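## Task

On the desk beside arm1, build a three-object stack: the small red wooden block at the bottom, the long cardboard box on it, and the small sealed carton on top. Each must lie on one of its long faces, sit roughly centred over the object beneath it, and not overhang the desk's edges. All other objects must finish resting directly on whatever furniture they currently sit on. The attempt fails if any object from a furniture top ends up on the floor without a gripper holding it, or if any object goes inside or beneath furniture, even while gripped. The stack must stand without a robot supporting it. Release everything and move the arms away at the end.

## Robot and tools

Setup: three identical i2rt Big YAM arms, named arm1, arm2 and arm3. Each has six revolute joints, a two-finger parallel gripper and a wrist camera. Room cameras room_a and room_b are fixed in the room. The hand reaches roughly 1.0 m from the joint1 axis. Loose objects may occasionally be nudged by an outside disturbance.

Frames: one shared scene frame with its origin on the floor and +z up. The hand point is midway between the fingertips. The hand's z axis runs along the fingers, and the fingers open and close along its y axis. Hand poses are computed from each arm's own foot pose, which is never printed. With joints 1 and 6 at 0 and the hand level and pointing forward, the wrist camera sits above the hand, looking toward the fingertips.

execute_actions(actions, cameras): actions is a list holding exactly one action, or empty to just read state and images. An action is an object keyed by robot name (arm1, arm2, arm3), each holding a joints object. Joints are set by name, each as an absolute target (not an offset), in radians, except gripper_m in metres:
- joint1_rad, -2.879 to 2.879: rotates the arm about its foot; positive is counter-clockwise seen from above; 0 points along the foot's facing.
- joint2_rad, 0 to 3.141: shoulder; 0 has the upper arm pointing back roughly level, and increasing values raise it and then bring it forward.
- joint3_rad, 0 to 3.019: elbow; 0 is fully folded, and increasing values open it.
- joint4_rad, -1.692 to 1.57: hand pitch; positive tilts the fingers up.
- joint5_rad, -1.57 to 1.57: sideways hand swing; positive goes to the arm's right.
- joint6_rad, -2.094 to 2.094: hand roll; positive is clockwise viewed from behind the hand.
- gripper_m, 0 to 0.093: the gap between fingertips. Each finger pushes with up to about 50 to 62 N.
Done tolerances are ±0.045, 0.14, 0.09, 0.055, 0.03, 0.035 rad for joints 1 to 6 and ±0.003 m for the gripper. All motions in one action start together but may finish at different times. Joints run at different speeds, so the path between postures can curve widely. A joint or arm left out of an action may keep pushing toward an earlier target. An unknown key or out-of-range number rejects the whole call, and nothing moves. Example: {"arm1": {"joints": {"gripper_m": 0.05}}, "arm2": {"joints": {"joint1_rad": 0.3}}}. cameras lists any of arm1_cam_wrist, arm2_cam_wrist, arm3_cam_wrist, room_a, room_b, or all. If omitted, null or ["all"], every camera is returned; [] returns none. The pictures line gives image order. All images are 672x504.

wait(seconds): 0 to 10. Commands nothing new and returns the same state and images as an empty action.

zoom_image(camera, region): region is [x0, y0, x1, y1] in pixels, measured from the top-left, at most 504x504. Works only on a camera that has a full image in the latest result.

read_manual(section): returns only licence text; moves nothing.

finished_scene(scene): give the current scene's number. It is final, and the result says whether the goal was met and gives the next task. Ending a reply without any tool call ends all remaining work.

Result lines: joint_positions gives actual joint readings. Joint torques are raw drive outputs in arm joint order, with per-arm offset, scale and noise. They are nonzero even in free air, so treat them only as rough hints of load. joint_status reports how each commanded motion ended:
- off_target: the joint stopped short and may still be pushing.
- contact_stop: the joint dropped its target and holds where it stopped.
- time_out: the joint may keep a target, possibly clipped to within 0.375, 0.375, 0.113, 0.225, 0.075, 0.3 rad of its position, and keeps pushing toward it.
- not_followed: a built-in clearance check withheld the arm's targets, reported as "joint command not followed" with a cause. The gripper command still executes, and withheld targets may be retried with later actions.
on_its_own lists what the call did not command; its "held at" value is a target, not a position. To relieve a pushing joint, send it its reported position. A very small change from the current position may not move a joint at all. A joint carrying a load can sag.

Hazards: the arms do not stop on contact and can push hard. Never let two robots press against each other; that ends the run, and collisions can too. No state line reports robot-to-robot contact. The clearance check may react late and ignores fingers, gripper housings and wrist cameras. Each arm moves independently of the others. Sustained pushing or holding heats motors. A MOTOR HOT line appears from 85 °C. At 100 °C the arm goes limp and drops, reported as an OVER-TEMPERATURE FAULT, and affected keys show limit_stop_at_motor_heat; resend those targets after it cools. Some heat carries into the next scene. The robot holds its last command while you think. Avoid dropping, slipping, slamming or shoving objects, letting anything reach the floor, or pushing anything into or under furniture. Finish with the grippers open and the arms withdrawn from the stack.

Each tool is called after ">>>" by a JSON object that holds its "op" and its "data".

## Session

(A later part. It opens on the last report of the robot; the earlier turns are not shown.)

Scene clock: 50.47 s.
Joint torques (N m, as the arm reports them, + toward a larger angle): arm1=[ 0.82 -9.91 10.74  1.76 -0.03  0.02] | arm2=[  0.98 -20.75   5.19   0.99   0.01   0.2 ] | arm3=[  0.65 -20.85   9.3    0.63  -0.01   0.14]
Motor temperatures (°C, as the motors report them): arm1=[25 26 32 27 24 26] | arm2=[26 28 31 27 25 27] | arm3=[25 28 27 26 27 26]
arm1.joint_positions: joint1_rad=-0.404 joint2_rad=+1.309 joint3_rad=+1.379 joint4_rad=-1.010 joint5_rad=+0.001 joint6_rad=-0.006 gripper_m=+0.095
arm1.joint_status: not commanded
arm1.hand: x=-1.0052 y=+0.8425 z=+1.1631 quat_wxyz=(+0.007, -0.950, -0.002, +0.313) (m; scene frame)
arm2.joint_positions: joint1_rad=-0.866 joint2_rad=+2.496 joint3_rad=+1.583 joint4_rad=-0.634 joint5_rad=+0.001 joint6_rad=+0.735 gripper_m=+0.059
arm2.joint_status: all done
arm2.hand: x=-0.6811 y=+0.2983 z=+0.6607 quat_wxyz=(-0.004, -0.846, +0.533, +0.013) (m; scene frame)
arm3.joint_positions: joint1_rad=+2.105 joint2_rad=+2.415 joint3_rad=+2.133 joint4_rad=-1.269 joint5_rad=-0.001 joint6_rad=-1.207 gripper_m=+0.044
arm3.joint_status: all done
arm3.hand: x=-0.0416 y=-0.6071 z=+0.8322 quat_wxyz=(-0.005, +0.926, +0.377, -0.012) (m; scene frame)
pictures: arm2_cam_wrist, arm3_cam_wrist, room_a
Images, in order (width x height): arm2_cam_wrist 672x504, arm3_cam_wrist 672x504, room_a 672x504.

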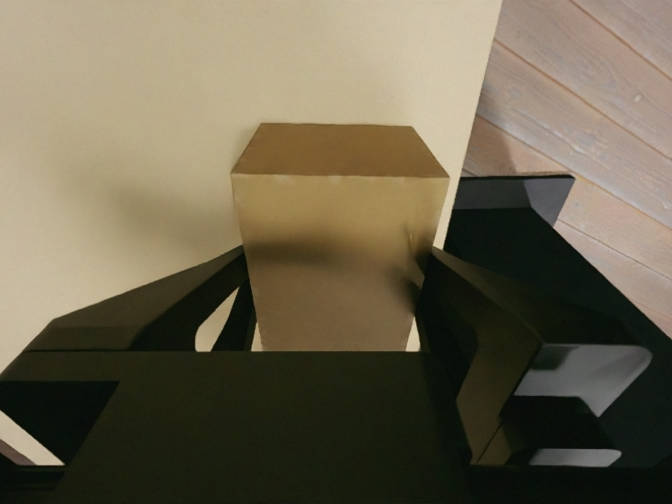

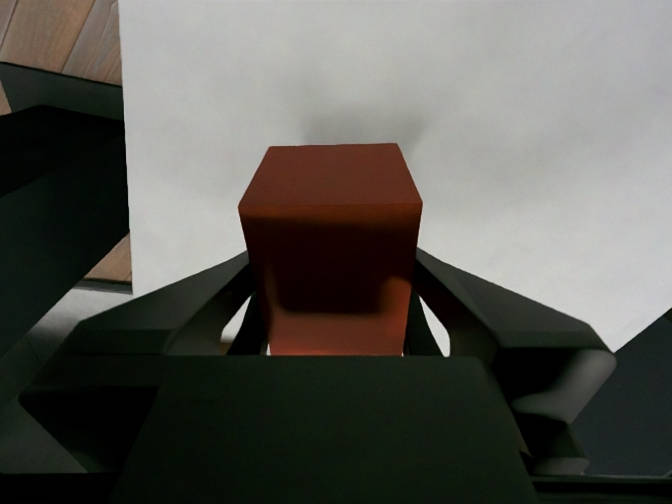

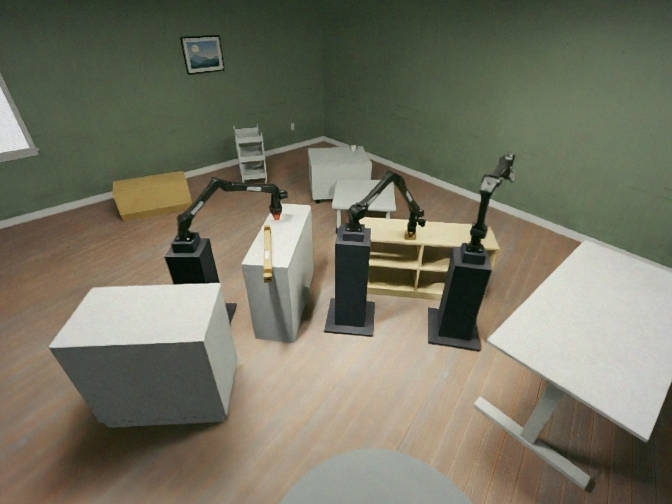

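Joints are compliant with a friction band; overshoot targets gently to find contact.

>>> {"op": "execute_actions", "data": {"actions": [{"arm2":{"joints":{"joint2_rad":2.57}},"arm3":{"joints":{"joint2_rad":2.49}}}], "cameras": ["arm2_cam_wrist","arm3_cam_wrist"]}}

Scene clock: 52.77 s.
Joint torques (N m, as the arm reports them, + toward a larger angle): arm1=[ 0.82 -9.89 10.75  1.75 -0.03  0.02] | arm2=[  0.88 -15.29   5.19   0.99  -0.01   0.22] | arm3=[  0.22 -21.13   9.02   0.33   0.01   0.15]
Motor temperatures (°C, as the motors report them): arm1=[25 26 32 27 24 26] | arm2=[26 28 31 27 25 27] | arm3=[25 28 27 26 27 26]
arm1.joint_positions: joint1_rad=-0.404 joint2_rad=+1.309 joint3_rad=+1.379 joint4_rad=-1.010 joint5_rad=+0.001 joint6_rad=-0.006 gripper_m=+0.095
arm1.joint_status: not commanded
arm1.hand: x=-1.0052 y=+0.8425 z=+1.1631 quat_wxyz=(+0.007, -0.950, -0.002, +0.313) (m; scene frame)
arm2.joint_positions: joint1_rad=-0.865 joint2_rad=+2.506 joint3_rad=+1.583 joint4_rad=-0.632 joint5_rad=+0.001 joint6_rad=+0.736 gripper_m=+0.059
arm2.joint_status: all done
arm2.hand: x=-0.6780 y=+0.2967 z=+0.6545 quat_wxyz=(-0.003, -0.846, +0.534, +0.009) (m; scene frame)
arm3.joint_positions: joint1_rad=+2.105 joint2_rad=+2.467 joint3_rad=+2.134 joint4_rad=-1.266 joint5_rad=-0.001 joint6_rad=-1.207 gripper_m=+0.044
arm3.joint_status: all done
arm3.hand: x=-0.0351 y=-0.6104 z=+0.7966 quat_wxyz=(+0.012, +0.926, +0.377, +0.004) (m; scene frame)
pictures: arm2_cam_wrist, arm3_cam_wrist
Images, in order (width x height): arm2_cam_wrist 672x504, arm3_cam_wrist 672x504.

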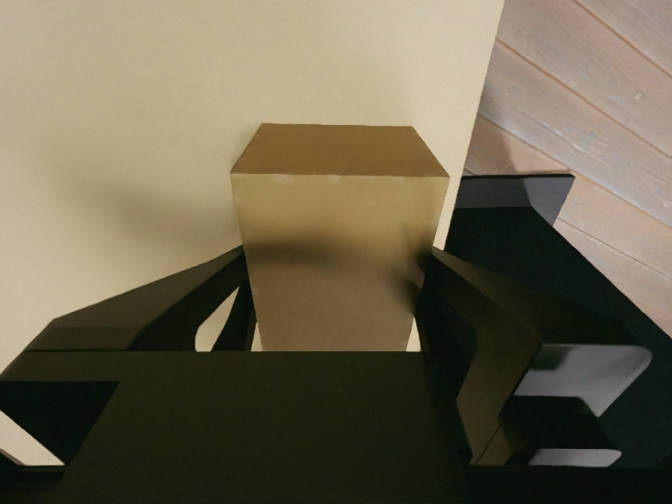

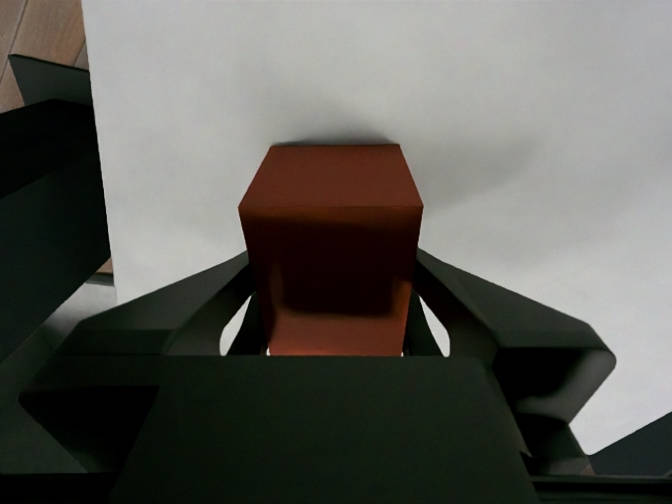

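>>> {"op": "execute_actions", "data": {"actions": [{"arm2":{"joints":{"gripper_m":0.093,"joint2_rad":2.51}},"arm3":{"joints":{"gripper_m":0.093}}}], "cameras": []}}

>>> {"op": "execute_actions", "data": {"actions": [{"arm2":{"joints":{"joint2_rad":1.95,"joint4_rad":-1.18}},"arm3":{"joints":{"joint2_rad":1.2,"joint4_rad":-1.5}}}], "cameras": []}}

>>> {"op": "execute_actions", "data": {"actions": [{"arm2":{"joints":{"joint1_rad":1.22,"joint2_rad":2.2,"joint3_rad":1.96,"joint6_rad":0.93}},"arm3":{"joints":{"joint1_rad":0.3,"joint2_rad":0.6,"joint3_rad":1.0,"joint4_rad":-1.0,"joint6_rad":0}}}], "cameras": []}}

>>> {"op": "execute_actions", "data": {"actions": [{"arm2":{"joints":{"joint2_rad":2.33}}}], "cameras": ["arm2_cam_wrist","room_a"]}}

Scene clock: 56.93 s.
Joint torques (N m, as the arm reports them, + toward a larger angle): arm1=[ 0.81 -9.92 10.74  1.76 -0.03  0.02] | arm2=[  0.61 -20.44   5.17   0.92  -0.01   0.2 ] | arm3=[  0.13 -20.91   8.99   0.4   -0.01   0.15]
Motor temperatures (°C, as the motors report them): arm1=[25 26 32 27 24 26] | arm2=[26 28 31 27 25 27] | arm3=[25 28 27 26 27 26]
arm1.joint_positions: joint1_rad=-0.404 joint2_rad=+1.309 joint3_rad=+1.379 joint4_rad=-1.010 joint5_rad=+0.001 joint6_rad=-0.006 gripper_m=+0.095
arm1.joint_status: not commanded
arm1.hand: x=-1.0052 y=+0.8425 z=+1.1631 quat_wxyz=(+0.007, -0.950, -0.002, +0.313) (m; scene frame)
arm2.joint_positions: joint1_rad=-0.865 joint2_rad=+2.506 joint3_rad=+1.583 joint4_rad=-0.631 joint5_rad=+0.001 joint6_rad=+0.736 gripper_m=+0.093
arm2.joint_status: all done
arm2.hand: x=-0.6783 y=+0.2968 z=+0.6548 quat_wxyz=(-0.003, -0.846, +0.534, +0.010) (m; scene frame)
arm3.joint_positions: joint1_rad=+2.105 joint2_rad=+2.467 joint3_rad=+2.134 joint4_rad=-1.266 joint5_rad=-0.001 joint6_rad=-1.207 gripper_m=+0.093
arm3.joint_status: all done
arm3.hand: x=-0.0351 y=-0.6104 z=+0.7966 quat_wxyz=(+0.012, +0.926, +0.377, +0.004) (m; scene frame)
pictures: none
No camera images: the call's "cameras" was empty. Leave "cameras" out to get every camera's image.

Scene clock: 59.10 s.
Joint torques (N m, as the arm reports them, + toward a larger angle): arm1=[ 0.82 -9.91 10.73  1.75 -0.03  0.02] | arm2=[  0.73 -18.52   8.95  -0.3   -0.02   0.21] | arm3=[ 0.06 -5.49  5.98  1.68  0.02  0.21]
Motor temperatures (°C, as the motors report them): arm1=[25 26 32 27 24 26] | arm2=[26 28 31 27 25 27] | arm3=[25 28 27 26 27 26]
arm1.joint_positions: joint1_rad=-0.404 joint2_rad=+1.309 joint3_rad=+1.379 joint4_rad=-1.010 joint5_rad=+0.001 joint6_rad=-0.006 gripper_m=+0.095
arm1.joint_status: not commanded
arm1.hand: x=-1.0052 y=+0.8425 z=+1.1631 quat_wxyz=(+0.007, -0.950, -0.002, +0.313) (m; scene frame)
arm2.joint_positions: joint1_rad=-0.865 joint2_rad=+1.949 joint3_rad=+1.575 joint4_rad=-1.167 joint5_rad=+0.001 joint6_rad=+0.736 gripper_m=+0.093
arm2.joint_status: all done
arm2.hand: x=-0.6637 y=+0.2921 z=+0.9760 quat_wxyz=(-0.004, -0.846, +0.534, +0.016) (m; scene frame)
arm3.joint_positions: joint1_rad=+2.105 joint2_rad=+1.210 joint3_rad=+2.155 joint4_rad=-1.493 joint5_rad=-0.001 joint6_rad=-1.207 gripper_m=+0.093
arm3.joint_status: all done
arm3.hand: x=+0.2690 y=-0.7447 z=+1.5418 quat_wxyz=(-0.357, +0.807, +0.326, -0.338) (m; scene frame)
pictures: none
No camera images: the call's "cameras" was empty. Leave "cameras" out to get every camera's image.

Scene clock: 61.50 s.
Joint torques (N m, as the arm reports them, + toward a larger angle): arm1=[ 0.82 -9.92 10.73  1.75 -0.03  0.02] | arm2=[  0.42 -23.69  10.7    0.2    0.11   0.23] | arm3=[-0.52 -0.37  9.01  2.6   0.02  0.15]
Motor temperatures (°C, as the motors report them): arm1=[25 27 32 27 24 26] | arm2=[26 28 31 27 25 27] | arm3=[25 28 27 26 27 26]
arm1.joint_positions: joint1_rad=-0.404 joint2_rad=+1.309 joint3_rad=+1.379 joint4_rad=-1.010 joint5_rad=+0.001 joint6_rad=-0.006 gripper_m=+0.095
arm1.joint_status: not commanded
arm1.hand: x=-1.0052 y=+0.8425 z=+1.1631 quat_wxyz=(+0.007, -0.950, -0.002, +0.313) (m; scene frame)
arm2.joint_positions: joint1_rad=+1.219 joint2_rad=+2.215 joint3_rad=+1.938 joint4_rad=-1.172 joint5_rad=-0.001 joint6_rad=+0.915 gripper_m=+0.093
arm2.joint_status: all done
arm2.hand: x=-0.0343 y=-0.6275 z=+0.9474 quat_wxyz=(-0.059, -0.923, -0.379, +0.018) (m; scene frame)
arm3.joint_positions: joint1_rad=+0.311 joint2_rad=+0.605 joint3_rad=+0.990 joint4_rad=-1.013 joint5_rad=+0.000 joint6_rad=-0.012 gripper_m=+0.093
arm3.joint_status: all done
arm3.hand: x=+0.8010 y=-0.6702 z=+1.2480 quat_wxyz=(-0.405, +0.398, -0.799, -0.197) (m; scene frame)
pictures: none
No camera images: the call's "cameras" was empty. Leave "cameras" out to get every camera's image.

Scene clock: 62.60 s.
Joint torques (N m, as the arm reports them, + toward a larger angle): arm1=[ 0.81 -9.9  10.74  1.74 -0.03  0.02] | arm2=[  0.46 -23.53  10.24  -0.04   0.08   0.26] | arm3=[-0.54 -0.38  9.11  2.44  0.04  0.2 ]
Motor temperatures (°C, as the motors report them): arm1=[25 27 32 27 24 26] | arm2=[26 28 31 27 25 27] | arm3=[25 28 27 26 27 26]
arm1.joint_positions: joint1_rad=-0.404 joint2_rad=+1.309 joint3_rad=+1.379 joint4_rad=-1.010 joint5_rad=+0.001 joint6_rad=-0.006 gripper_m=+0.095
arm1.joint_status: not commanded
arm1.hand: x=-1.0052 y=+0.8425 z=+1.1631 quat_wxyz=(+0.007, -0.950, -0.002, +0.313) (m; scene frame)
arm2.joint_positions: joint1_rad=+1.219 joint2_rad=+2.340 joint3_rad=+1.938 joint4_rad=-1.172 joint5_rad=-0.001 joint6_rad=+0.915 gripper_m=+0.093
arm2.joint_status: all done
arm2.hand: x=-0.0367 y=-0.6116 z=+0.8630 quat_wxyz=(+0.001, -0.925, -0.380, +0.001) (m; scene frame)
arm3.joint_positions: joint1_rad=+0.311 joint2_rad=+0.605 joint3_rad=+0.990 joint4_rad=-1.013 joint5_rad=+0.000 joint6_rad=-0.012 gripper_m=+0.093
arm3.joint_status: not commanded
arm3.hand: x=+0.8010 y=-0.6702 z=+1.2480 quat_wxyz=(-0.405, +0.398, -0.799, -0.197) (m; scene frame)
pictures: arm2_cam_wrist, room_a
Images, in order (width x height): arm2_cam_wrist 672x504, room_a 672x504.

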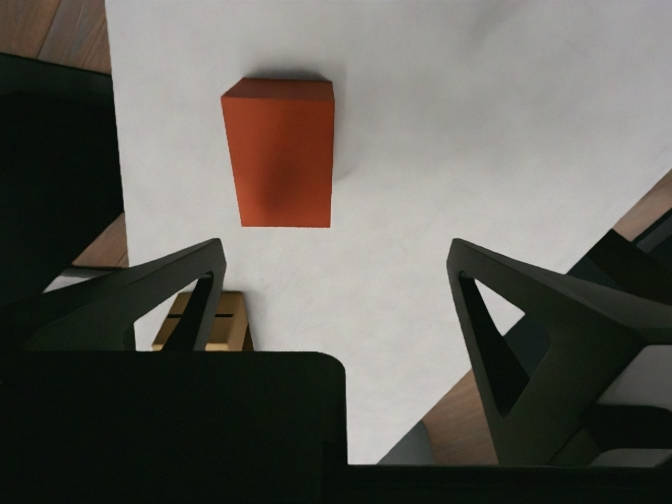

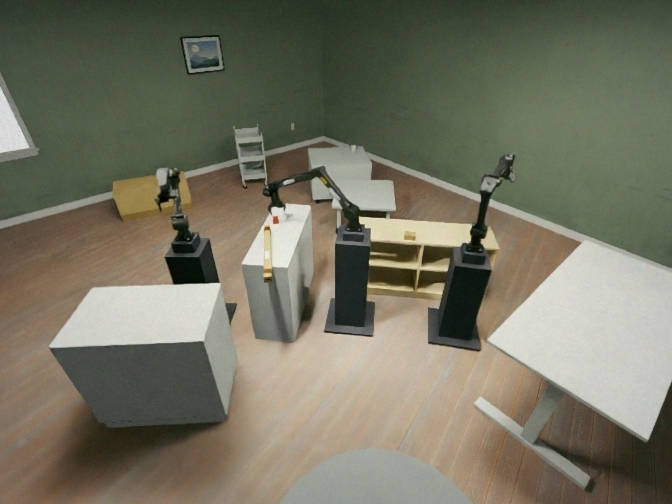

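>>> {"op": "execute_actions", "data": {"actions": [{"arm2":{"joints":{"joint2_rad":2.485,"joint3_rad":2.09,"joint4_rad":-1.125}}}], "cameras": ["arm2_cam_wrist"]}}

Scene clock: 65.93 s.
Joint torques (N m, as the arm reports them, + toward a larger angle): arm1=[ 0.8  -9.95 10.74  1.75 -0.03  0.02] | arm2=[  0.47 -23.8   11.73   0.74   0.11   0.24] | arm3=[-0.48 -0.39  9.08  2.51  0.04  0.19]
Motor temperatures (°C, as the motors report them): arm1=[25 27 32 27 24 26] | arm2=[26 28 32 27 25 27] | arm3=[25 28 27 26 27 26]
arm1.joint_positions: joint1_rad=-0.404 joint2_rad=+1.309 joint3_rad=+1.379 joint4_rad=-1.010 joint5_rad=+0.001 joint6_rad=-0.006 gripper_m=+0.095
arm1.joint_status: not commanded
arm1.hand: x=-1.0052 y=+0.8425 z=+1.1631 quat_wxyz=(+0.007, -0.950, -0.002, +0.313) (m; scene frame)
arm2.joint_positions: joint1_rad=+1.219 joint2_rad=+2.487 joint3_rad=+2.050 joint4_rad=-1.134 joint5_rad=-0.001 joint6_rad=+0.916 gripper_m=+0.093
arm2.joint_status: all done
arm2.hand: x=-0.0340 y=-0.6363 z=+0.8028 quat_wxyz=(+0.000, -0.925, -0.380, +0.002) (m; scene frame)
arm3.joint_positions: joint1_rad=+0.311 joint2_rad=+0.605 joint3_rad=+0.990 joint4_rad=-1.013 joint5_rad=+0.000 joint6_rad=-0.012 gripper_m=+0.093
arm3.joint_status: not commanded
arm3.hand: x=+0.8010 y=-0.6702 z=+1.2480 quat_wxyz=(-0.405, +0.398, -0.799, -0.197) (m; scene frame)
pictures: arm2_cam_wrist
Images, in order (width x height): arm2_cam_wrist 672x504.

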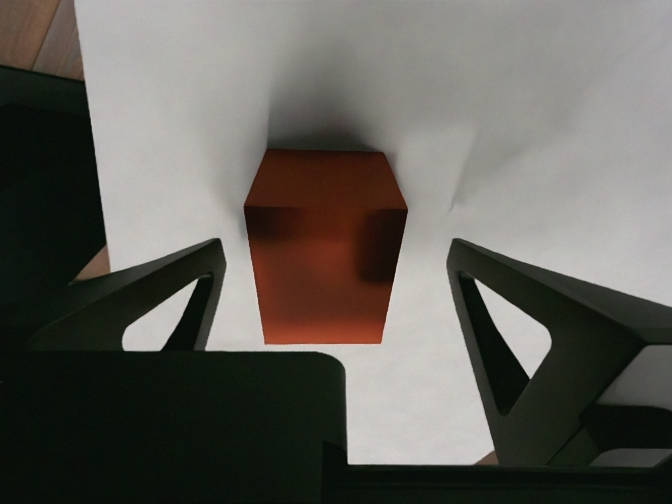

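>>> {"op": "execute_actions", "data": {"actions": [{"arm2":{"joints":{"joint2_rad":2.525}}}], "cameras": []}}

>>> {"op": "execute_actions", "data": {"actions": [{"arm2":{"joints":{"gripper_m":0.02}}}], "cameras": []}}

>>> {"op": "execute_actions", "data": {"actions": [{"arm2":{"joints":{"joint2_rad":2.35}}}], "cameras": []}}

>>> {"op": "execute_actions", "data": {"actions": [{"arm2":{"joints":{"joint1_rad":-0.728,"joint3_rad":1.985,"joint6_rad":0.87}}}], "cameras": []}}

>>> {"op": "execute_actions", "data": {"actions": [{"arm2":{"joints":{"joint2_rad":2.64,"joint4_rad":-0.88}}}], "cameras": []}}

>>> {"op": "execute_actions", "data": {"actions": [{"arm2":{"joints":{"joint2_rad":2.73,"joint4_rad":-0.85}}}], "cameras": ["arm2_cam_wrist","room_a"]}}

Scene clock: 71.57 s.
Joint torques (N m, as the arm reports them, + toward a larger angle): arm1=[ 0.84 -9.9  10.74  1.75 -0.03  0.02] | arm2=[ -0.14 -22.19  11.46   0.7    0.08   0.23] | arm3=[-0.09 -0.33  9.1   2.57  0.02  0.15]
Motor temperatures (°C, as the motors report them): arm1=[25 27 33 27 24 26] | arm2=[26 28 32 27 25 27] | arm3=[25 27 27 26 27 26]
arm1.joint_positions: joint1_rad=-0.404 joint2_rad=+1.309 joint3_rad=+1.379 joint4_rad=-1.010 joint5_rad=+0.001 joint6_rad=-0.006 gripper_m=+0.095
arm1.joint_status: not commanded
arm1.hand: x=-1.0052 y=+0.8425 z=+1.1631 quat_wxyz=(+0.007, -0.950, -0.002, +0.313) (m; scene frame)
arm2.joint_positions: joint1_rad=+1.219 joint2_rad=+2.508 joint3_rad=+2.050 joint4_rad=-1.134 joint5_rad=-0.001 joint6_rad=+0.916 gripper_m=+0.093
arm2.joint_status: all done
arm2.hand: x=-0.0347 y=-0.6314 z=+0.7884 quat_wxyz=(+0.010, -0.925, -0.379, -0.001) (m; scene frame)
arm3.joint_positions: joint1_rad=+0.311 joint2_rad=+0.605 joint3_rad=+0.990 joint4_rad=-1.013 joint5_rad=+0.000 joint6_rad=-0.012 gripper_m=+0.093
arm3.joint_status: not commanded
arm3.hand: x=+0.8010 y=-0.6702 z=+1.2480 quat_wxyz=(-0.405, +0.398, -0.799, -0.197) (m; scene frame)
pictures: none
No camera images: the call's "cameras" was empty. Leave "cameras" out to get every camera's image.

Scene clock: 72.23 s.
Joint torques (N m, as the arm reports them, + toward a larger angle): arm1=[ 0.8  -9.84 10.74  1.75 -0.03  0.02] | arm2=[  0.51 -22.63  11.59   0.76   0.09   0.21] | arm3=[-0.56 -0.22  9.07  2.57  0.03  0.2 ]
Motor temperatures (°C, as the motors report them): arm1=[25 27 33 27 24 26] | arm2=[26 28 32 27 25 27] | arm3=[25 27 27 26 27 26]
arm1.joint_positions: joint1_rad=-0.404 joint2_rad=+1.309 joint3_rad=+1.379 joint4_rad=-1.010 joint5_rad=+0.001 joint6_rad=-0.006 gripper_m=+0.095
arm1.joint_status: not commanded
arm1.hand: x=-1.0052 y=+0.8425 z=+1.1631 quat_wxyz=(+0.007, -0.950, -0.002, +0.313) (m; scene frame)
arm2.joint_positions: joint1_rad=+1.219 joint2_rad=+2.508 joint3_rad=+2.050 joint4_rad=-1.134 joint5_rad=-0.001 joint6_rad=+0.917 gripper_m=+0.044
arm2.joint_status: gripper_m off_target (ended at +0.044, target +0.020)
arm2.hand: x=-0.0347 y=-0.6314 z=+0.7884 quat_wxyz=(+0.010, -0.925, -0.379, -0.001) (m; scene frame)
arm3.joint_positions: joint1_rad=+0.311 joint2_rad=+0.605 joint3_rad=+0.990 joint4_rad=-1.013 joint5_rad=+0.000 joint6_rad=-0.012 gripper_m=+0.093
arm3.joint_status: not commanded
arm3.hand: x=+0.8010 y=-0.6702 z=+1.2480 quat_wxyz=(-0.405, +0.398, -0.799, -0.197) (m; scene frame)
pictures: none
No camera images: the call's "cameras" was empty. Leave "cameras" out to get every camera's image.

Scene clock: 73.57 s.
Joint torques (N m, as the arm reports them, + toward a larger angle): arm1=[ 0.84 -9.88 10.73  1.75 -0.03  0.02] | arm2=[  0.72 -22.89  11.7    1.01   0.06   0.21] | arm3=[-0.38 -0.48  9.06  2.54  0.03  0.17]
Motor temperatures (°C, as the motors report them): arm1=[25 27 33 27 24 26] | arm2=[26 29 32 27 25 27] | arm3=[25 27 27 26 27 26]
arm1.joint_positions: joint1_rad=-0.404 joint2_rad=+1.309 joint3_rad=+1.379 joint4_rad=-1.010 joint5_rad=+0.001 joint6_rad=-0.006 gripper_m=+0.095
arm1.joint_status: not commanded
arm1.hand: x=-1.0052 y=+0.8425 z=+1.1631 quat_wxyz=(+0.007, -0.950, -0.002, +0.313) (m; scene frame)
arm2.joint_positions: joint1_rad=+1.219 joint2_rad=+2.340 joint3_rad=+2.058 joint4_rad=-1.134 joint5_rad=-0.001 joint6_rad=+0.917 gripper_m=+0.044
arm2.joint_status: all done
arm2.hand: x=-0.0299 y=-0.6651 z=+0.9088 quat_wxyz=(-0.075, -0.922, -0.378, +0.022) (m; scene frame)
arm3.joint_positions: joint1_rad=+0.311 joint2_rad=+0.605 joint3_rad=+0.990 joint4_rad=-1.013 joint5_rad=+0.000 joint6_rad=-0.012 gripper_m=+0.093
arm3.joint_status: not commanded
arm3.hand: x=+0.8010 y=-0.6702 z=+1.2480 quat_wxyz=(-0.405, +0.398, -0.799, -0.197) (m; scene frame)
pictures: none
No camera images: the call's "cameras" was empty. Leave "cameras" out to get every camera's image.

Scene clock: 75.93 s.
Joint torques (N m, as the arm reports them, + toward a larger angle): arm1=[ 0.83 -9.91 10.75  1.75 -0.03  0.02] | arm2=[  0.33 -23.32   8.11   0.37  -0.03   0.02] | arm3=[-0.48 -0.18  9.05  2.54  0.04  0.19]
Motor temperatures (°C, as the motors report them): arm1=[25 27 33 27 24 26] | arm2=[26 29 32 27 25 27] | arm3=[25 27 27 26 27 26]
arm1.joint_positions: joint1_rad=-0.404 joint2_rad=+1.309 joint3_rad=+1.379 joint4_rad=-1.010 joint5_rad=+0.001 joint6_rad=-0.006 gripper_m=+0.095
arm1.joint_status: not commanded
arm1.hand: x=-1.0052 y=+0.8425 z=+1.1631 quat_wxyz=(+0.007, -0.950, -0.002, +0.313) (m; scene frame)
arm2.joint_positions: joint1_rad=-0.727 joint2_rad=+2.350 joint3_rad=+1.991 joint4_rad=-1.122 joint5_rad=+0.002 joint6_rad=+0.882 gripper_m=+0.045
arm2.joint_status: all done
arm2.hand: x=-0.8143 y=+0.2466 z=+0.8781 quat_wxyz=(-0.015, -0.843, +0.536, +0.044) (m; scene frame)
arm3.joint_positions: joint1_rad=+0.311 joint2_rad=+0.605 joint3_rad=+0.990 joint4_rad=-1.013 joint5_rad=+0.000 joint6_rad=-0.012 gripper_m=+0.093
arm3.joint_status: not commanded
arm3.hand: x=+0.8010 y=-0.6702 z=+1.2480 quat_wxyz=(-0.405, +0.398, -0.799, -0.197) (m; scene frame)
pictures: none
No camera images: the call's "cameras" was empty. Leave "cameras" out to get every camera's image.

Scene clock: 77.33 s.
Joint torques (N m, as the arm reports them, + toward a larger angle): arm1=[ 0.86 -9.9  10.74  1.75 -0.03  0.02] | arm2=[  0.37 -23.7    8.48   0.87   0.03  -0.02] | arm3=[-0.16 -0.51  8.98  2.48  0.03  0.16]
Motor temperatures (°C, as the motors report them): arm1=[25 27 33 27 24 26] | arm2=[26 29 32 27 25 27] | arm3=[25 27 27 26 27 26]
arm1.joint_positions: joint1_rad=-0.404 joint2_rad=+1.309 joint3_rad=+1.379 joint4_rad=-1.010 joint5_rad=+0.001 joint6_rad=-0.006 gripper_m=+0.095
arm1.joint_status: not commanded
arm1.hand: x=-1.0052 y=+0.8425 z=+1.1631 quat_wxyz=(+0.007, -0.950, -0.002, +0.313) (m; scene frame)
arm2.joint_positions: joint1_rad=-0.727 joint2_rad=+2.644 joint3_rad=+1.968 joint4_rad=-0.893 joint5_rad=+0.001 joint6_rad=+0.882 gripper_m=+0.044
arm2.joint_status: all done
arm2.hand: x=-0.7861 y=+0.2385 z=+0.6720 quat_wxyz=(-0.002, -0.844, +0.537, +0.003) (m; scene frame)
arm3.joint_positions: joint1_rad=+0.311 joint2_rad=+0.605 joint3_rad=+0.990 joint4_rad=-1.013 joint5_rad=+0.000 joint6_rad=-0.012 gripper_m=+0.093
arm3.joint_status: not commanded
arm3.hand: x=+0.8010 y=-0.6702 z=+1.2480 quat_wxyz=(-0.405, +0.398, -0.799, -0.197) (m; scene frame)
pictures: none
No camera images: the call's "cameras" was empty. Leave "cameras" out to get every camera's image.

Scene clock: 78.37 s.
Joint torques (N m, as the arm reports them, + toward a larger angle): arm1=[ 0.79 -9.92 10.74  1.75 -0.03  0.02] | arm2=[  0.21 -20.88   8.05   0.7    0.09  -0.01] | arm3=[-0.64 -0.51  9.01  2.6   0.03  0.19]
Motor temperatures (°C, as the motors report them): arm1=[25 27 33 27 24 26] | arm2=[26 29 32 27 25 27] | arm3=[25 27 27 26 27 26]
arm1.joint_positions: joint1_rad=-0.404 joint2_rad=+1.309 joint3_rad=+1.379 joint4_rad=-1.010 joint5_rad=+0.001 joint6_rad=-0.006 gripper_m=+0.095
arm1.joint_status: not commanded
arm1.hand: x=-1.0052 y=+0.8425 z=+1.1631 quat_wxyz=(+0.007, -0.950, -0.002, +0.313) (m; scene frame)
arm2.joint_positions: joint1_rad=-0.727 joint2_rad=+2.702 joint3_rad=+1.969 joint4_rad=-0.859 joint5_rad=-0.001 joint6_rad=+0.882 gripper_m=+0.044
arm2.joint_status: all done
arm2.hand: x=-0.7730 y=+0.2350 z=+0.6335 quat_wxyz=(+0.001, -0.844, +0.537, -0.009) (m; scene frame)
arm3.joint_positions: joint1_rad=+0.311 joint2_rad=+0.605 joint3_rad=+0.990 joint4_rad=-1.013 joint5_rad=+0.000 joint6_rad=-0.012 gripper_m=+0.093
arm3.joint_status: not commanded
arm3.hand: x=+0.8010 y=-0.6702 z=+1.2480 quat_wxyz=(-0.405, +0.398, -0.799, -0.197) (m; scene frame)
pictures: arm2_cam_wrist, room_a
Images, in order (width x height): arm2_cam_wrist 672x504, room_a 672x504.

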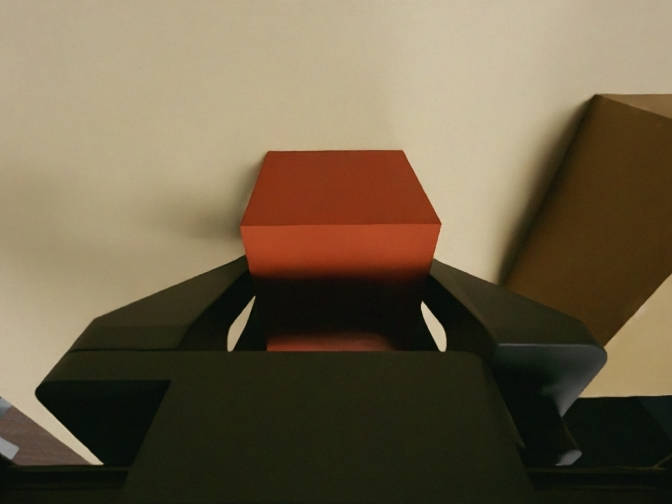

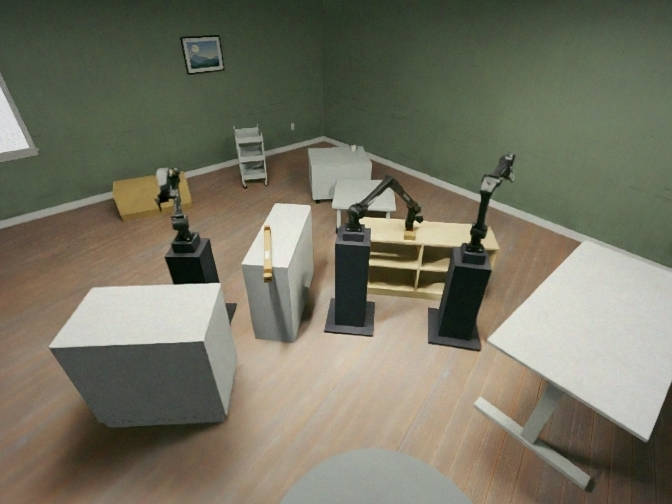

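>>> {"op": "execute_actions", "data": {"actions": [{"arm2":{"joints":{"gripper_m":0.085,"joint2_rad":2.7}}}], "cameras": []}}

>>> {"op": "execute_actions", "data": {"actions": [{"arm2":{"joints":{"joint2_rad":2.1,"joint4_rad":-1.08}}}], "cameras": []}}

>>> {"op": "execute_actions", "data": {"actions": [{"arm2":{"joints":{"joint1_rad":1.9,"joint3_rad":1.75,"joint4_rad":-1.2,"joint6_rad":1.63,"gripper_m":0.093}},"arm1":{"joints":{"joint1_rad":0.3,"joint2_rad":2.2,"joint3_rad":1.84,"joint6_rad":-0.89,"gripper_m":0.085}}}], "cameras": ["arm2_cam_wrist"]}}

>>> {"op": "execute_actions", "data": {"actions": [{"arm2":{"joints":{"joint2_rad":2.2,"joint4_rad":-1.08}},"arm1":{"joints":{"joint1_rad":0.734,"joint2_rad":2.37}}}]}}

Scene clock: 83.37 s.
Joint torques (N m, as the arm reports them, + toward a larger angle): arm1=[ 0.82 -9.9  10.74  1.75 -0.03  0.02] | arm2=[  0.24 -23.45   7.99   0.71   0.07   0.01] | arm3=[-0.66 -0.4   9.    2.6   0.    0.19]
Motor temperatures (°C, as the motors report them): arm1=[25 27 33 27 24 26] | arm2=[26 29 32 27 25 27] | arm3=[25 27 27 26 27 26]
arm1.joint_positions: joint1_rad=-0.404 joint2_rad=+1.309 joint3_rad=+1.379 joint4_rad=-1.010 joint5_rad=+0.001 joint6_rad=-0.006 gripper_m=+0.095
arm1.joint_status: not commanded
arm1.hand: x=-1.0052 y=+0.8425 z=+1.1631 quat_wxyz=(+0.007, -0.950, -0.002, +0.313) (m; scene frame)
arm2.joint_positions: joint1_rad=-0.727 joint2_rad=+2.702 joint3_rad=+1.969 joint4_rad=-0.859 joint5_rad=-0.001 joint6_rad=+0.882 gripper_m=+0.085
arm2.joint_status: all done
arm2.hand: x=-0.7731 y=+0.2350 z=+0.6337 quat_wxyz=(+0.001, -0.844, +0.537, -0.009) (m; scene frame)
arm3.joint_positions: joint1_rad=+0.311 joint2_rad=+0.605 joint3_rad=+0.990 joint4_rad=-1.013 joint5_rad=+0.000 joint6_rad=-0.012 gripper_m=+0.093
arm3.joint_status: not commanded
arm3.hand: x=+0.8010 y=-0.6702 z=+1.2480 quat_wxyz=(-0.405, +0.398, -0.799, -0.197) (m; scene frame)
pictures: none
No camera images: the call's "cameras" was empty. Leave "cameras" out to get every camera's image.

Scene clock: 85.10 s.
Joint torques (N m, as the arm reports them, + toward a larger angle): arm1=[ 0.85 -9.88 10.74  1.75 -0.03  0.02] | arm2=[  0.52 -22.59   9.94   0.52   0.08  -0.02] | arm3=[-0.53 -0.2   8.97  2.55  0.02  0.2 ]
Motor temperatures (°C, as the motors report them): arm1=[25 27 33 27 24 26] | arm2=[26 29 32 27 25 27] | arm3=[25 27 27 26 27 26]
arm1.joint_positions: joint1_rad=-0.404 joint2_rad=+1.309 joint3_rad=+1.379 joint4_rad=-1.010 joint5_rad=+0.001 joint6_rad=-0.006 gripper_m=+0.095
arm1.joint_status: not commanded
arm1.hand: x=-1.0052 y=+0.8425 z=+1.1631 quat_wxyz=(+0.007, -0.950, -0.002, +0.313) (m; scene frame)
arm2.joint_positions: joint1_rad=-0.727 joint2_rad=+2.108 joint3_rad=+1.983 joint4_rad=-1.068 joint5_rad=-0.001 joint6_rad=+0.882 gripper_m=+0.085
arm2.joint_status: all done
arm2.hand: x=-0.8404 y=+0.2536 z=+1.0500 quat_wxyz=(-0.061, -0.828, +0.527, +0.180) (m; scene frame)
arm3.joint_positions: joint1_rad=+0.311 joint2_rad=+0.605 joint3_rad=+0.990 joint4_rad=-1.013 joint5_rad=+0.000 joint6_rad=-0.012 gripper_m=+0.093
arm3.joint_status: not commanded
arm3.hand: x=+0.8010 y=-0.6702 z=+1.2480 quat_wxyz=(-0.405, +0.398, -0.799, -0.197) (m; scene frame)
pictures: none
No camera images: the call's "cameras" was empty. Leave "cameras" out to get every camera's image.

Scene clock: 87.73 s.
Joint torques (N m, as the arm reports them, + toward a larger angle): arm1=[  0.83 -20.46  10.08   0.36  -0.04  -0.12] | arm2=[  0.18 -21.35   7.8   -0.36   0.11   0.21] | arm3=[-0.25 -0.56  9.08  2.55  0.02  0.21]
Motor temperatures (°C, as the motors report them): arm1=[25 27 33 27 24 26] | arm2=[26 29 32 27 25 27] | arm3=[25 27 28 26 27 26]
arm1.joint_positions: joint1_rad=+0.293 joint2_rad=+2.193 joint3_rad=+1.810 joint4_rad=-0.999 joint5_rad=-0.001 joint6_rad=-0.882 gripper_m=+0.085
arm1.joint_status: all done
arm1.hand: x=-1.0294 y=+0.3969 z=+0.8321 quat_wxyz=(+0.014, -0.702, -0.706, +0.093) (m; scene frame)
arm2.joint_positions: joint1_rad=+1.901 joint2_rad=+2.109 joint3_rad=+1.760 joint4_rad=-1.185 joint5_rad=-0.001 joint6_rad=+1.615 gripper_m=+0.093
arm2.joint_status: all done
arm2.hand: x=+0.3423 y=-0.3769 z=+0.9455 quat_wxyz=(-0.016, -0.928, -0.371, -0.006) (m; scene frame)
arm3.joint_positions: joint1_rad=+0.311 joint2_rad=+0.605 joint3_rad=+0.990 joint4_rad=-1.013 joint5_rad=+0.000 joint6_rad=-0.012 gripper_m=+0.093
arm3.joint_status: not commanded
arm3.hand: x=+0.8010 y=-0.6702 z=+1.2480 quat_wxyz=(-0.405, +0.398, -0.799, -0.197) (m; scene frame)
pictures: arm2_cam_wrist
Images, in order (width x height): arm2_cam_wrist 672x504.

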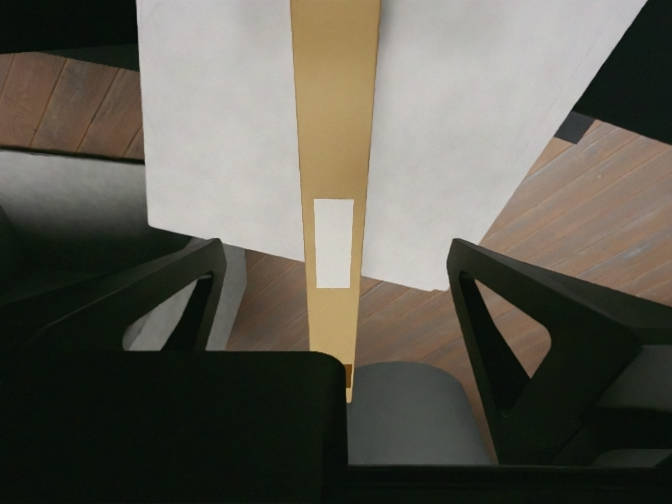

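Scene clock: 89.60 s.
Joint torques (N m, as the arm reports them, + toward a larger angle): arm1=[  0.58 -21.68   9.01  -0.05  -0.05  -0.12] | arm2=[  0.22 -21.62   7.79   1.     0.14   0.23] | arm3=[-0.29 -0.36  9.06  2.49  0.03  0.18]
Motor temperatures (°C, as the motors report them): arm1=[25 27 33 27 24 26] | arm2=[26 29 32 27 25 27] | arm3=[25 27 28 26 27 26]
arm1.joint_positions: joint1_rad=+0.733 joint2_rad=+2.374 joint3_rad=+1.810 joint4_rad=-0.999 joint5_rad=-0.001 joint6_rad=-0.884 gripper_m=+0.085
arm1.joint_status: all done
arm1.hand: x=-0.7759 y=+0.2408 z=+0.7086 quat_wxyz=(+0.005, -0.533, -0.846, +0.002) (m; scene frame)
arm2.joint_positions: joint1_rad=+1.901 joint2_rad=+2.203 joint3_rad=+1.753 joint4_rad=-1.094 joint5_rad=-0.001 joint6_rad=+1.616 gripper_m=+0.093
arm2.joint_status: all done
arm2.hand: x=+0.3483 y=-0.3831 z=+0.8848 quat_wxyz=(-0.012, -0.928, -0.371, -0.004) (m; scene frame)
arm3.joint_positions: joint1_rad=+0.311 joint2_rad=+0.605 joint3_rad=+0.990 joint4_rad=-1.013 joint5_rad=+0.000 joint6_rad=-0.012 gripper_m=+0.093
arm3.joint_status: not commanded
arm3.hand: x=+0.8010 y=-0.6702 z=+1.2480 quat_wxyz=(-0.405, +0.398, -0.799, -0.197) (m; scene frame)
pictures: arm1_cam_wrist, arm2_cam_wrist, arm3_cam_wrist, room_a, room_b
Images, in order (width x height): arm1_cam_wrist 672x504, arm2_cam_wrist 672x504, arm3_cam_wrist 672x504, room_a 672x504, room_b 672x504.

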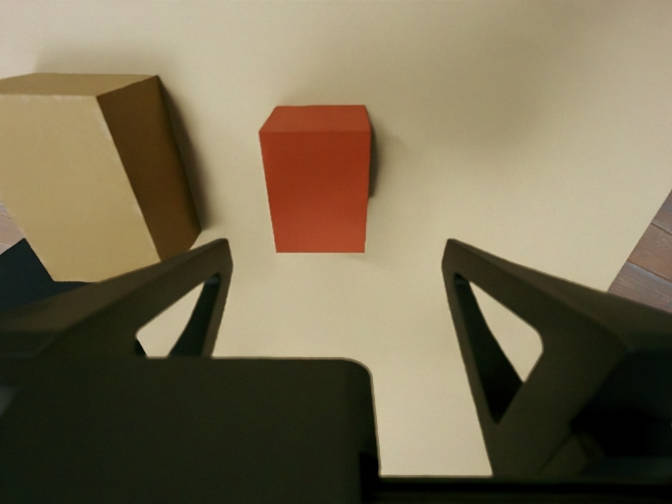

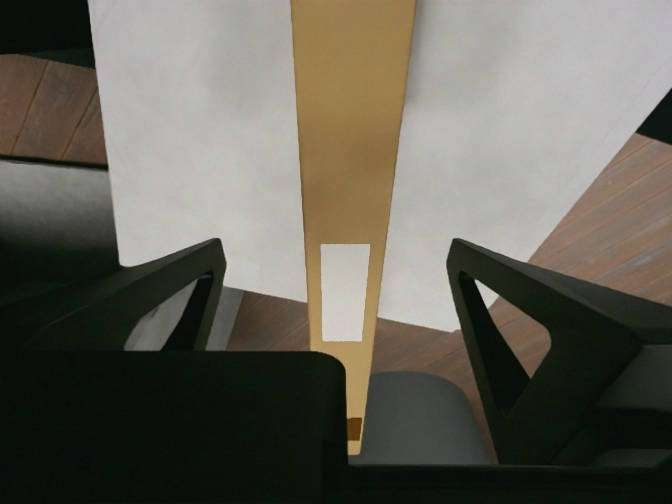

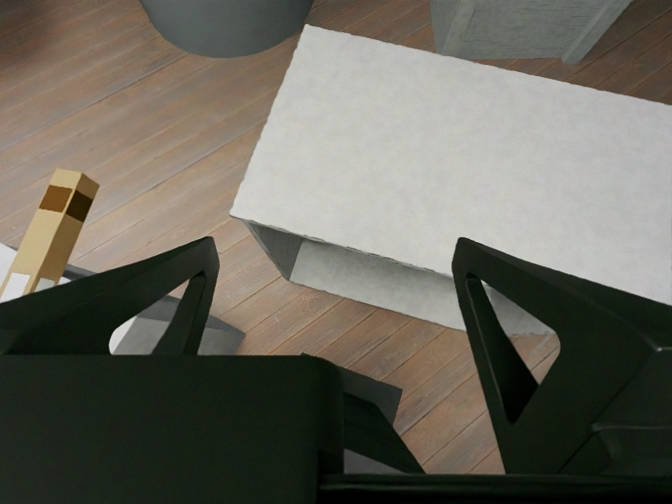

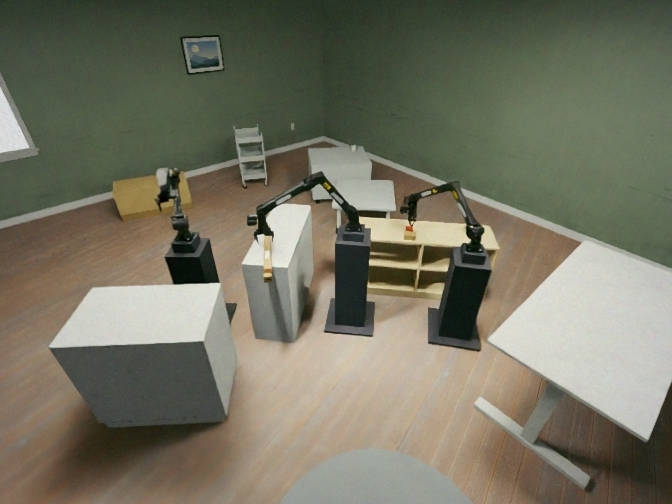

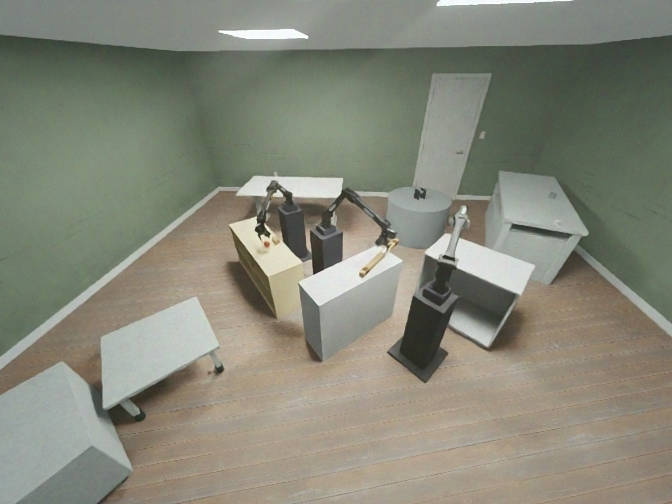

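>>> {"op": "execute_actions", "data": {"actions": [{"arm2":{"joints":{"joint1_rad":1.925,"joint2_rad":2.345,"joint4_rad":-0.97}},"arm1":{"joints":{"joint2_rad":2.475,"joint4_rad":-0.9}}}], "cameras": ["arm1_cam_wrist","arm2_cam_wrist"]}}

>>> {"op": "execute_actions", "data": {"actions": [{"arm2":{"joints":{"gripper_m":0.02}},"arm1":{"joints":{"gripper_m":0.02}}}], "cameras": []}}

>>> {"op": "execute_actions", "data": {"actions": [{"arm2":{"joints":{"joint2_rad":2.15,"joint4_rad":-1.17}},"arm1":{"joints":{"joint2_rad":2.05,"joint4_rad":-1.33}}}], "cameras": ["room_a","room_b"]}}

Scene clock: 96.37 s.
Joint torques (N m, as the arm reports them, + toward a larger angle): arm1=[  0.43 -22.07   8.45   0.51  -0.06  -0.11] | arm2=[  0.2  -21.2    7.33   0.75   0.15   0.23] | arm3=[-0.36 -0.08  9.1   2.46  0.01  0.18]
Motor temperatures (°C, as the motors report them): arm1=[25 28 33 27 24 26] | arm2=[26 29 31 27 25 27] | arm3=[25 27 28 26 27 26]
arm1.joint_positions: joint1_rad=+0.733 joint2_rad=+2.482 joint3_rad=+1.810 joint4_rad=-0.911 joint5_rad=+0.000 joint6_rad=-0.884 gripper_m=+0.085
arm1.joint_status: all done
arm1.hand: x=-0.7732 y=+0.2484 z=+0.6396 quat_wxyz=(+0.006, -0.533, -0.846, -0.008) (m; scene frame)
arm2.joint_positions: joint1_rad=+1.921 joint2_rad=+2.344 joint3_rad=+1.751 joint4_rad=-0.981 joint5_rad=-0.001 joint6_rad=+1.616 gripper_m=+0.093
arm2.joint_status: all done
arm2.hand: x=+0.3567 y=-0.3735 z=+0.7954 quat_wxyz=(+0.002, -0.925, -0.380, +0.003) (m; scene frame)
arm3.joint_positions: joint1_rad=+0.311 joint2_rad=+0.605 joint3_rad=+0.990 joint4_rad=-1.013 joint5_rad=+0.000 joint6_rad=-0.012 gripper_m=+0.093
arm3.joint_status: not commanded
arm3.hand: x=+0.8010 y=-0.6702 z=+1.2480 quat_wxyz=(-0.405, +0.398, -0.799, -0.197) (m; scene frame)
pictures: arm1_cam_wrist, arm2_cam_wrist
Images, in order (width x height): arm1_cam_wrist 672x504, arm2_cam_wrist 672x504.

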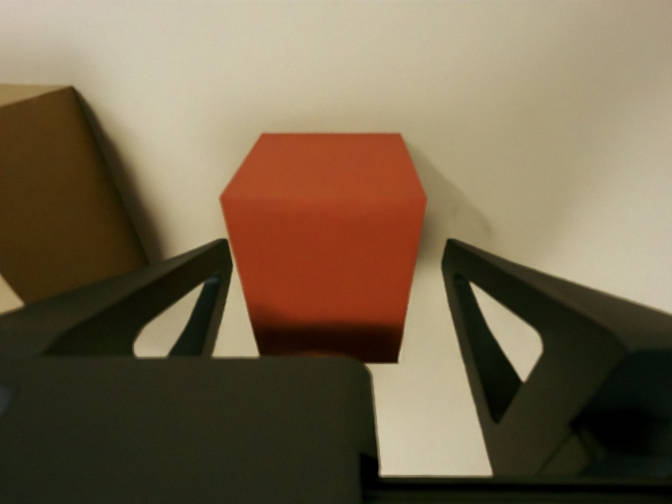

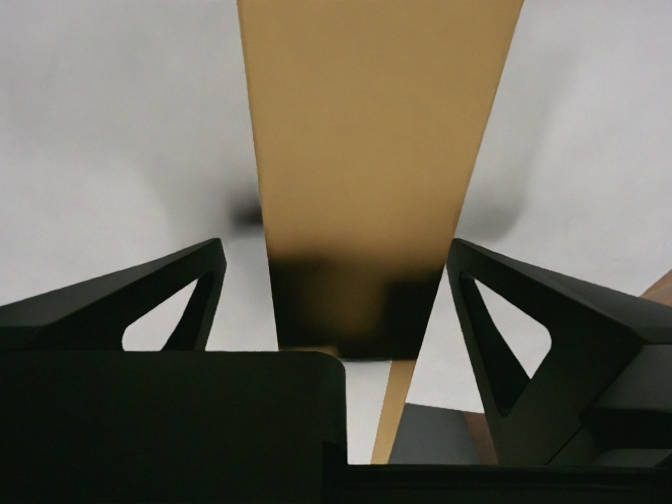

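Scene clock: 97.03 s.
Joint torques (N m, as the arm reports them, + toward a larger angle): arm1=[  0.47 -22.05   8.48   0.49  -0.08  -0.11] | arm2=[  0.75 -21.48   7.25   0.64   0.12   0.21] | arm3=[-0.66 -0.33  9.11  2.59  0.02  0.17]
Motor temperatures (°C, as the motors report them): arm1=[25 28 33 27 24 26] | arm2=[26 29 31 27 25 27] | arm3=[25 27 28 26 27 26]
arm1.joint_positions: joint1_rad=+0.733 joint2_rad=+2.482 joint3_rad=+1.810 joint4_rad=-0.910 joint5_rad=+0.000 joint6_rad=-0.885 gripper_m=+0.045
arm1.joint_status: gripper_m off_target (ended at +0.045, target +0.020)
arm1.hand: x=-0.7734 y=+0.2482 z=+0.6396 quat_wxyz=(+0.006, -0.533, -0.846, -0.008) (m; scene frame)
arm2.joint_positions: joint1_rad=+1.921 joint2_rad=+2.344 joint3_rad=+1.751 joint4_rad=-0.980 joint5_rad=-0.001 joint6_rad=+1.618 gripper_m=+0.049
arm2.joint_status: gripper_m off_target (ended at +0.049, target +0.020)
arm2.hand: x=+0.3569 y=-0.3736 z=+0.7954 quat_wxyz=(+0.002, -0.925, -0.380, +0.003) (m; scene frame)
arm3.joint_positions: joint1_rad=+0.311 joint2_rad=+0.605 joint3_rad=+0.990 joint4_rad=-1.013 joint5_rad=+0.000 joint6_rad=-0.012 gripper_m=+0.093
arm3.joint_status: not commanded
arm3.hand: x=+0.8010 y=-0.6702 z=+1.2480 quat_wxyz=(-0.405, +0.398, -0.799, -0.197) (m; scene frame)
pictures: none
No camera images: the call's "cameras" was empty. Leave "cameras" out to get every camera's image.

Scene clock: 98.67 s.
Joint torques (N m, as the arm reports them, + toward a larger angle): arm1=[  0.52 -20.59   9.18  -0.48  -0.07  -0.11] | arm2=[  0.69 -20.08   8.65  -0.42   0.13   0.2 ] | arm3=[-0.42 -0.16  9.17  2.49  0.03  0.17]
Motor temperatures (°C, as the motors report them): arm1=[25 28 32 27 24 26] | arm2=[26 29 31 27 25 27] | arm3=[25 27 28 26 27 26]
arm1.joint_positions: joint1_rad=+0.733 joint2_rad=+2.064 joint3_rad=+1.824 joint4_rad=-1.320 joint5_rad=+0.000 joint6_rad=-0.885 gripper_m=+0.045
arm1.joint_status: all done
arm1.hand: x=-0.7611 y=+0.2678 z=+0.9091 quat_wxyz=(+0.005, -0.533, -0.846, +0.003) (m; scene frame)
arm2.joint_positions: joint1_rad=+1.921 joint2_rad=+2.142 joint3_rad=+1.746 joint4_rad=-1.156 joint5_rad=-0.001 joint6_rad=+1.618 gripper_m=+0.049
arm2.joint_status: all done
arm2.hand: x=+0.3500 y=-0.3665 z=+0.9197 quat_wxyz=(-0.008, -0.925, -0.380, -0.002) (m; scene frame)
arm3.joint_positions: joint1_rad=+0.311 joint2_rad=+0.605 joint3_rad=+0.990 joint4_rad=-1.013 joint5_rad=+0.000 joint6_rad=-0.012 gripper_m=+0.093
arm3.joint_status: not commanded
arm3.hand: x=+0.8010 y=-0.6702 z=+1.2480 quat_wxyz=(-0.405, +0.398, -0.799, -0.197) (m; scene frame)
pictures: room_a, room_b
Images, in order (width x height): room_a 672x504, room_b 672x504.

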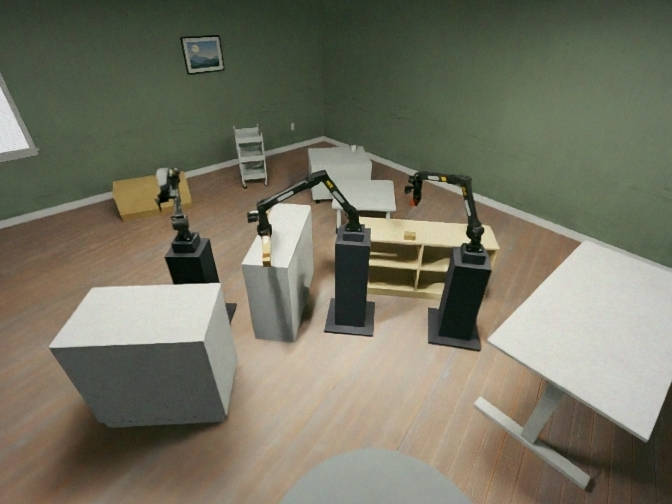

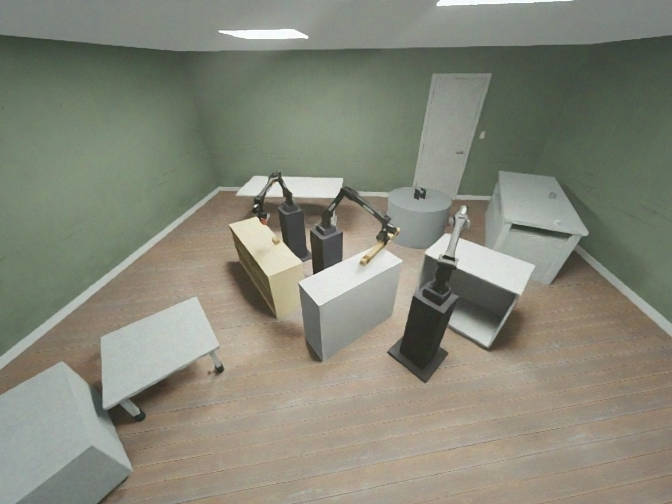

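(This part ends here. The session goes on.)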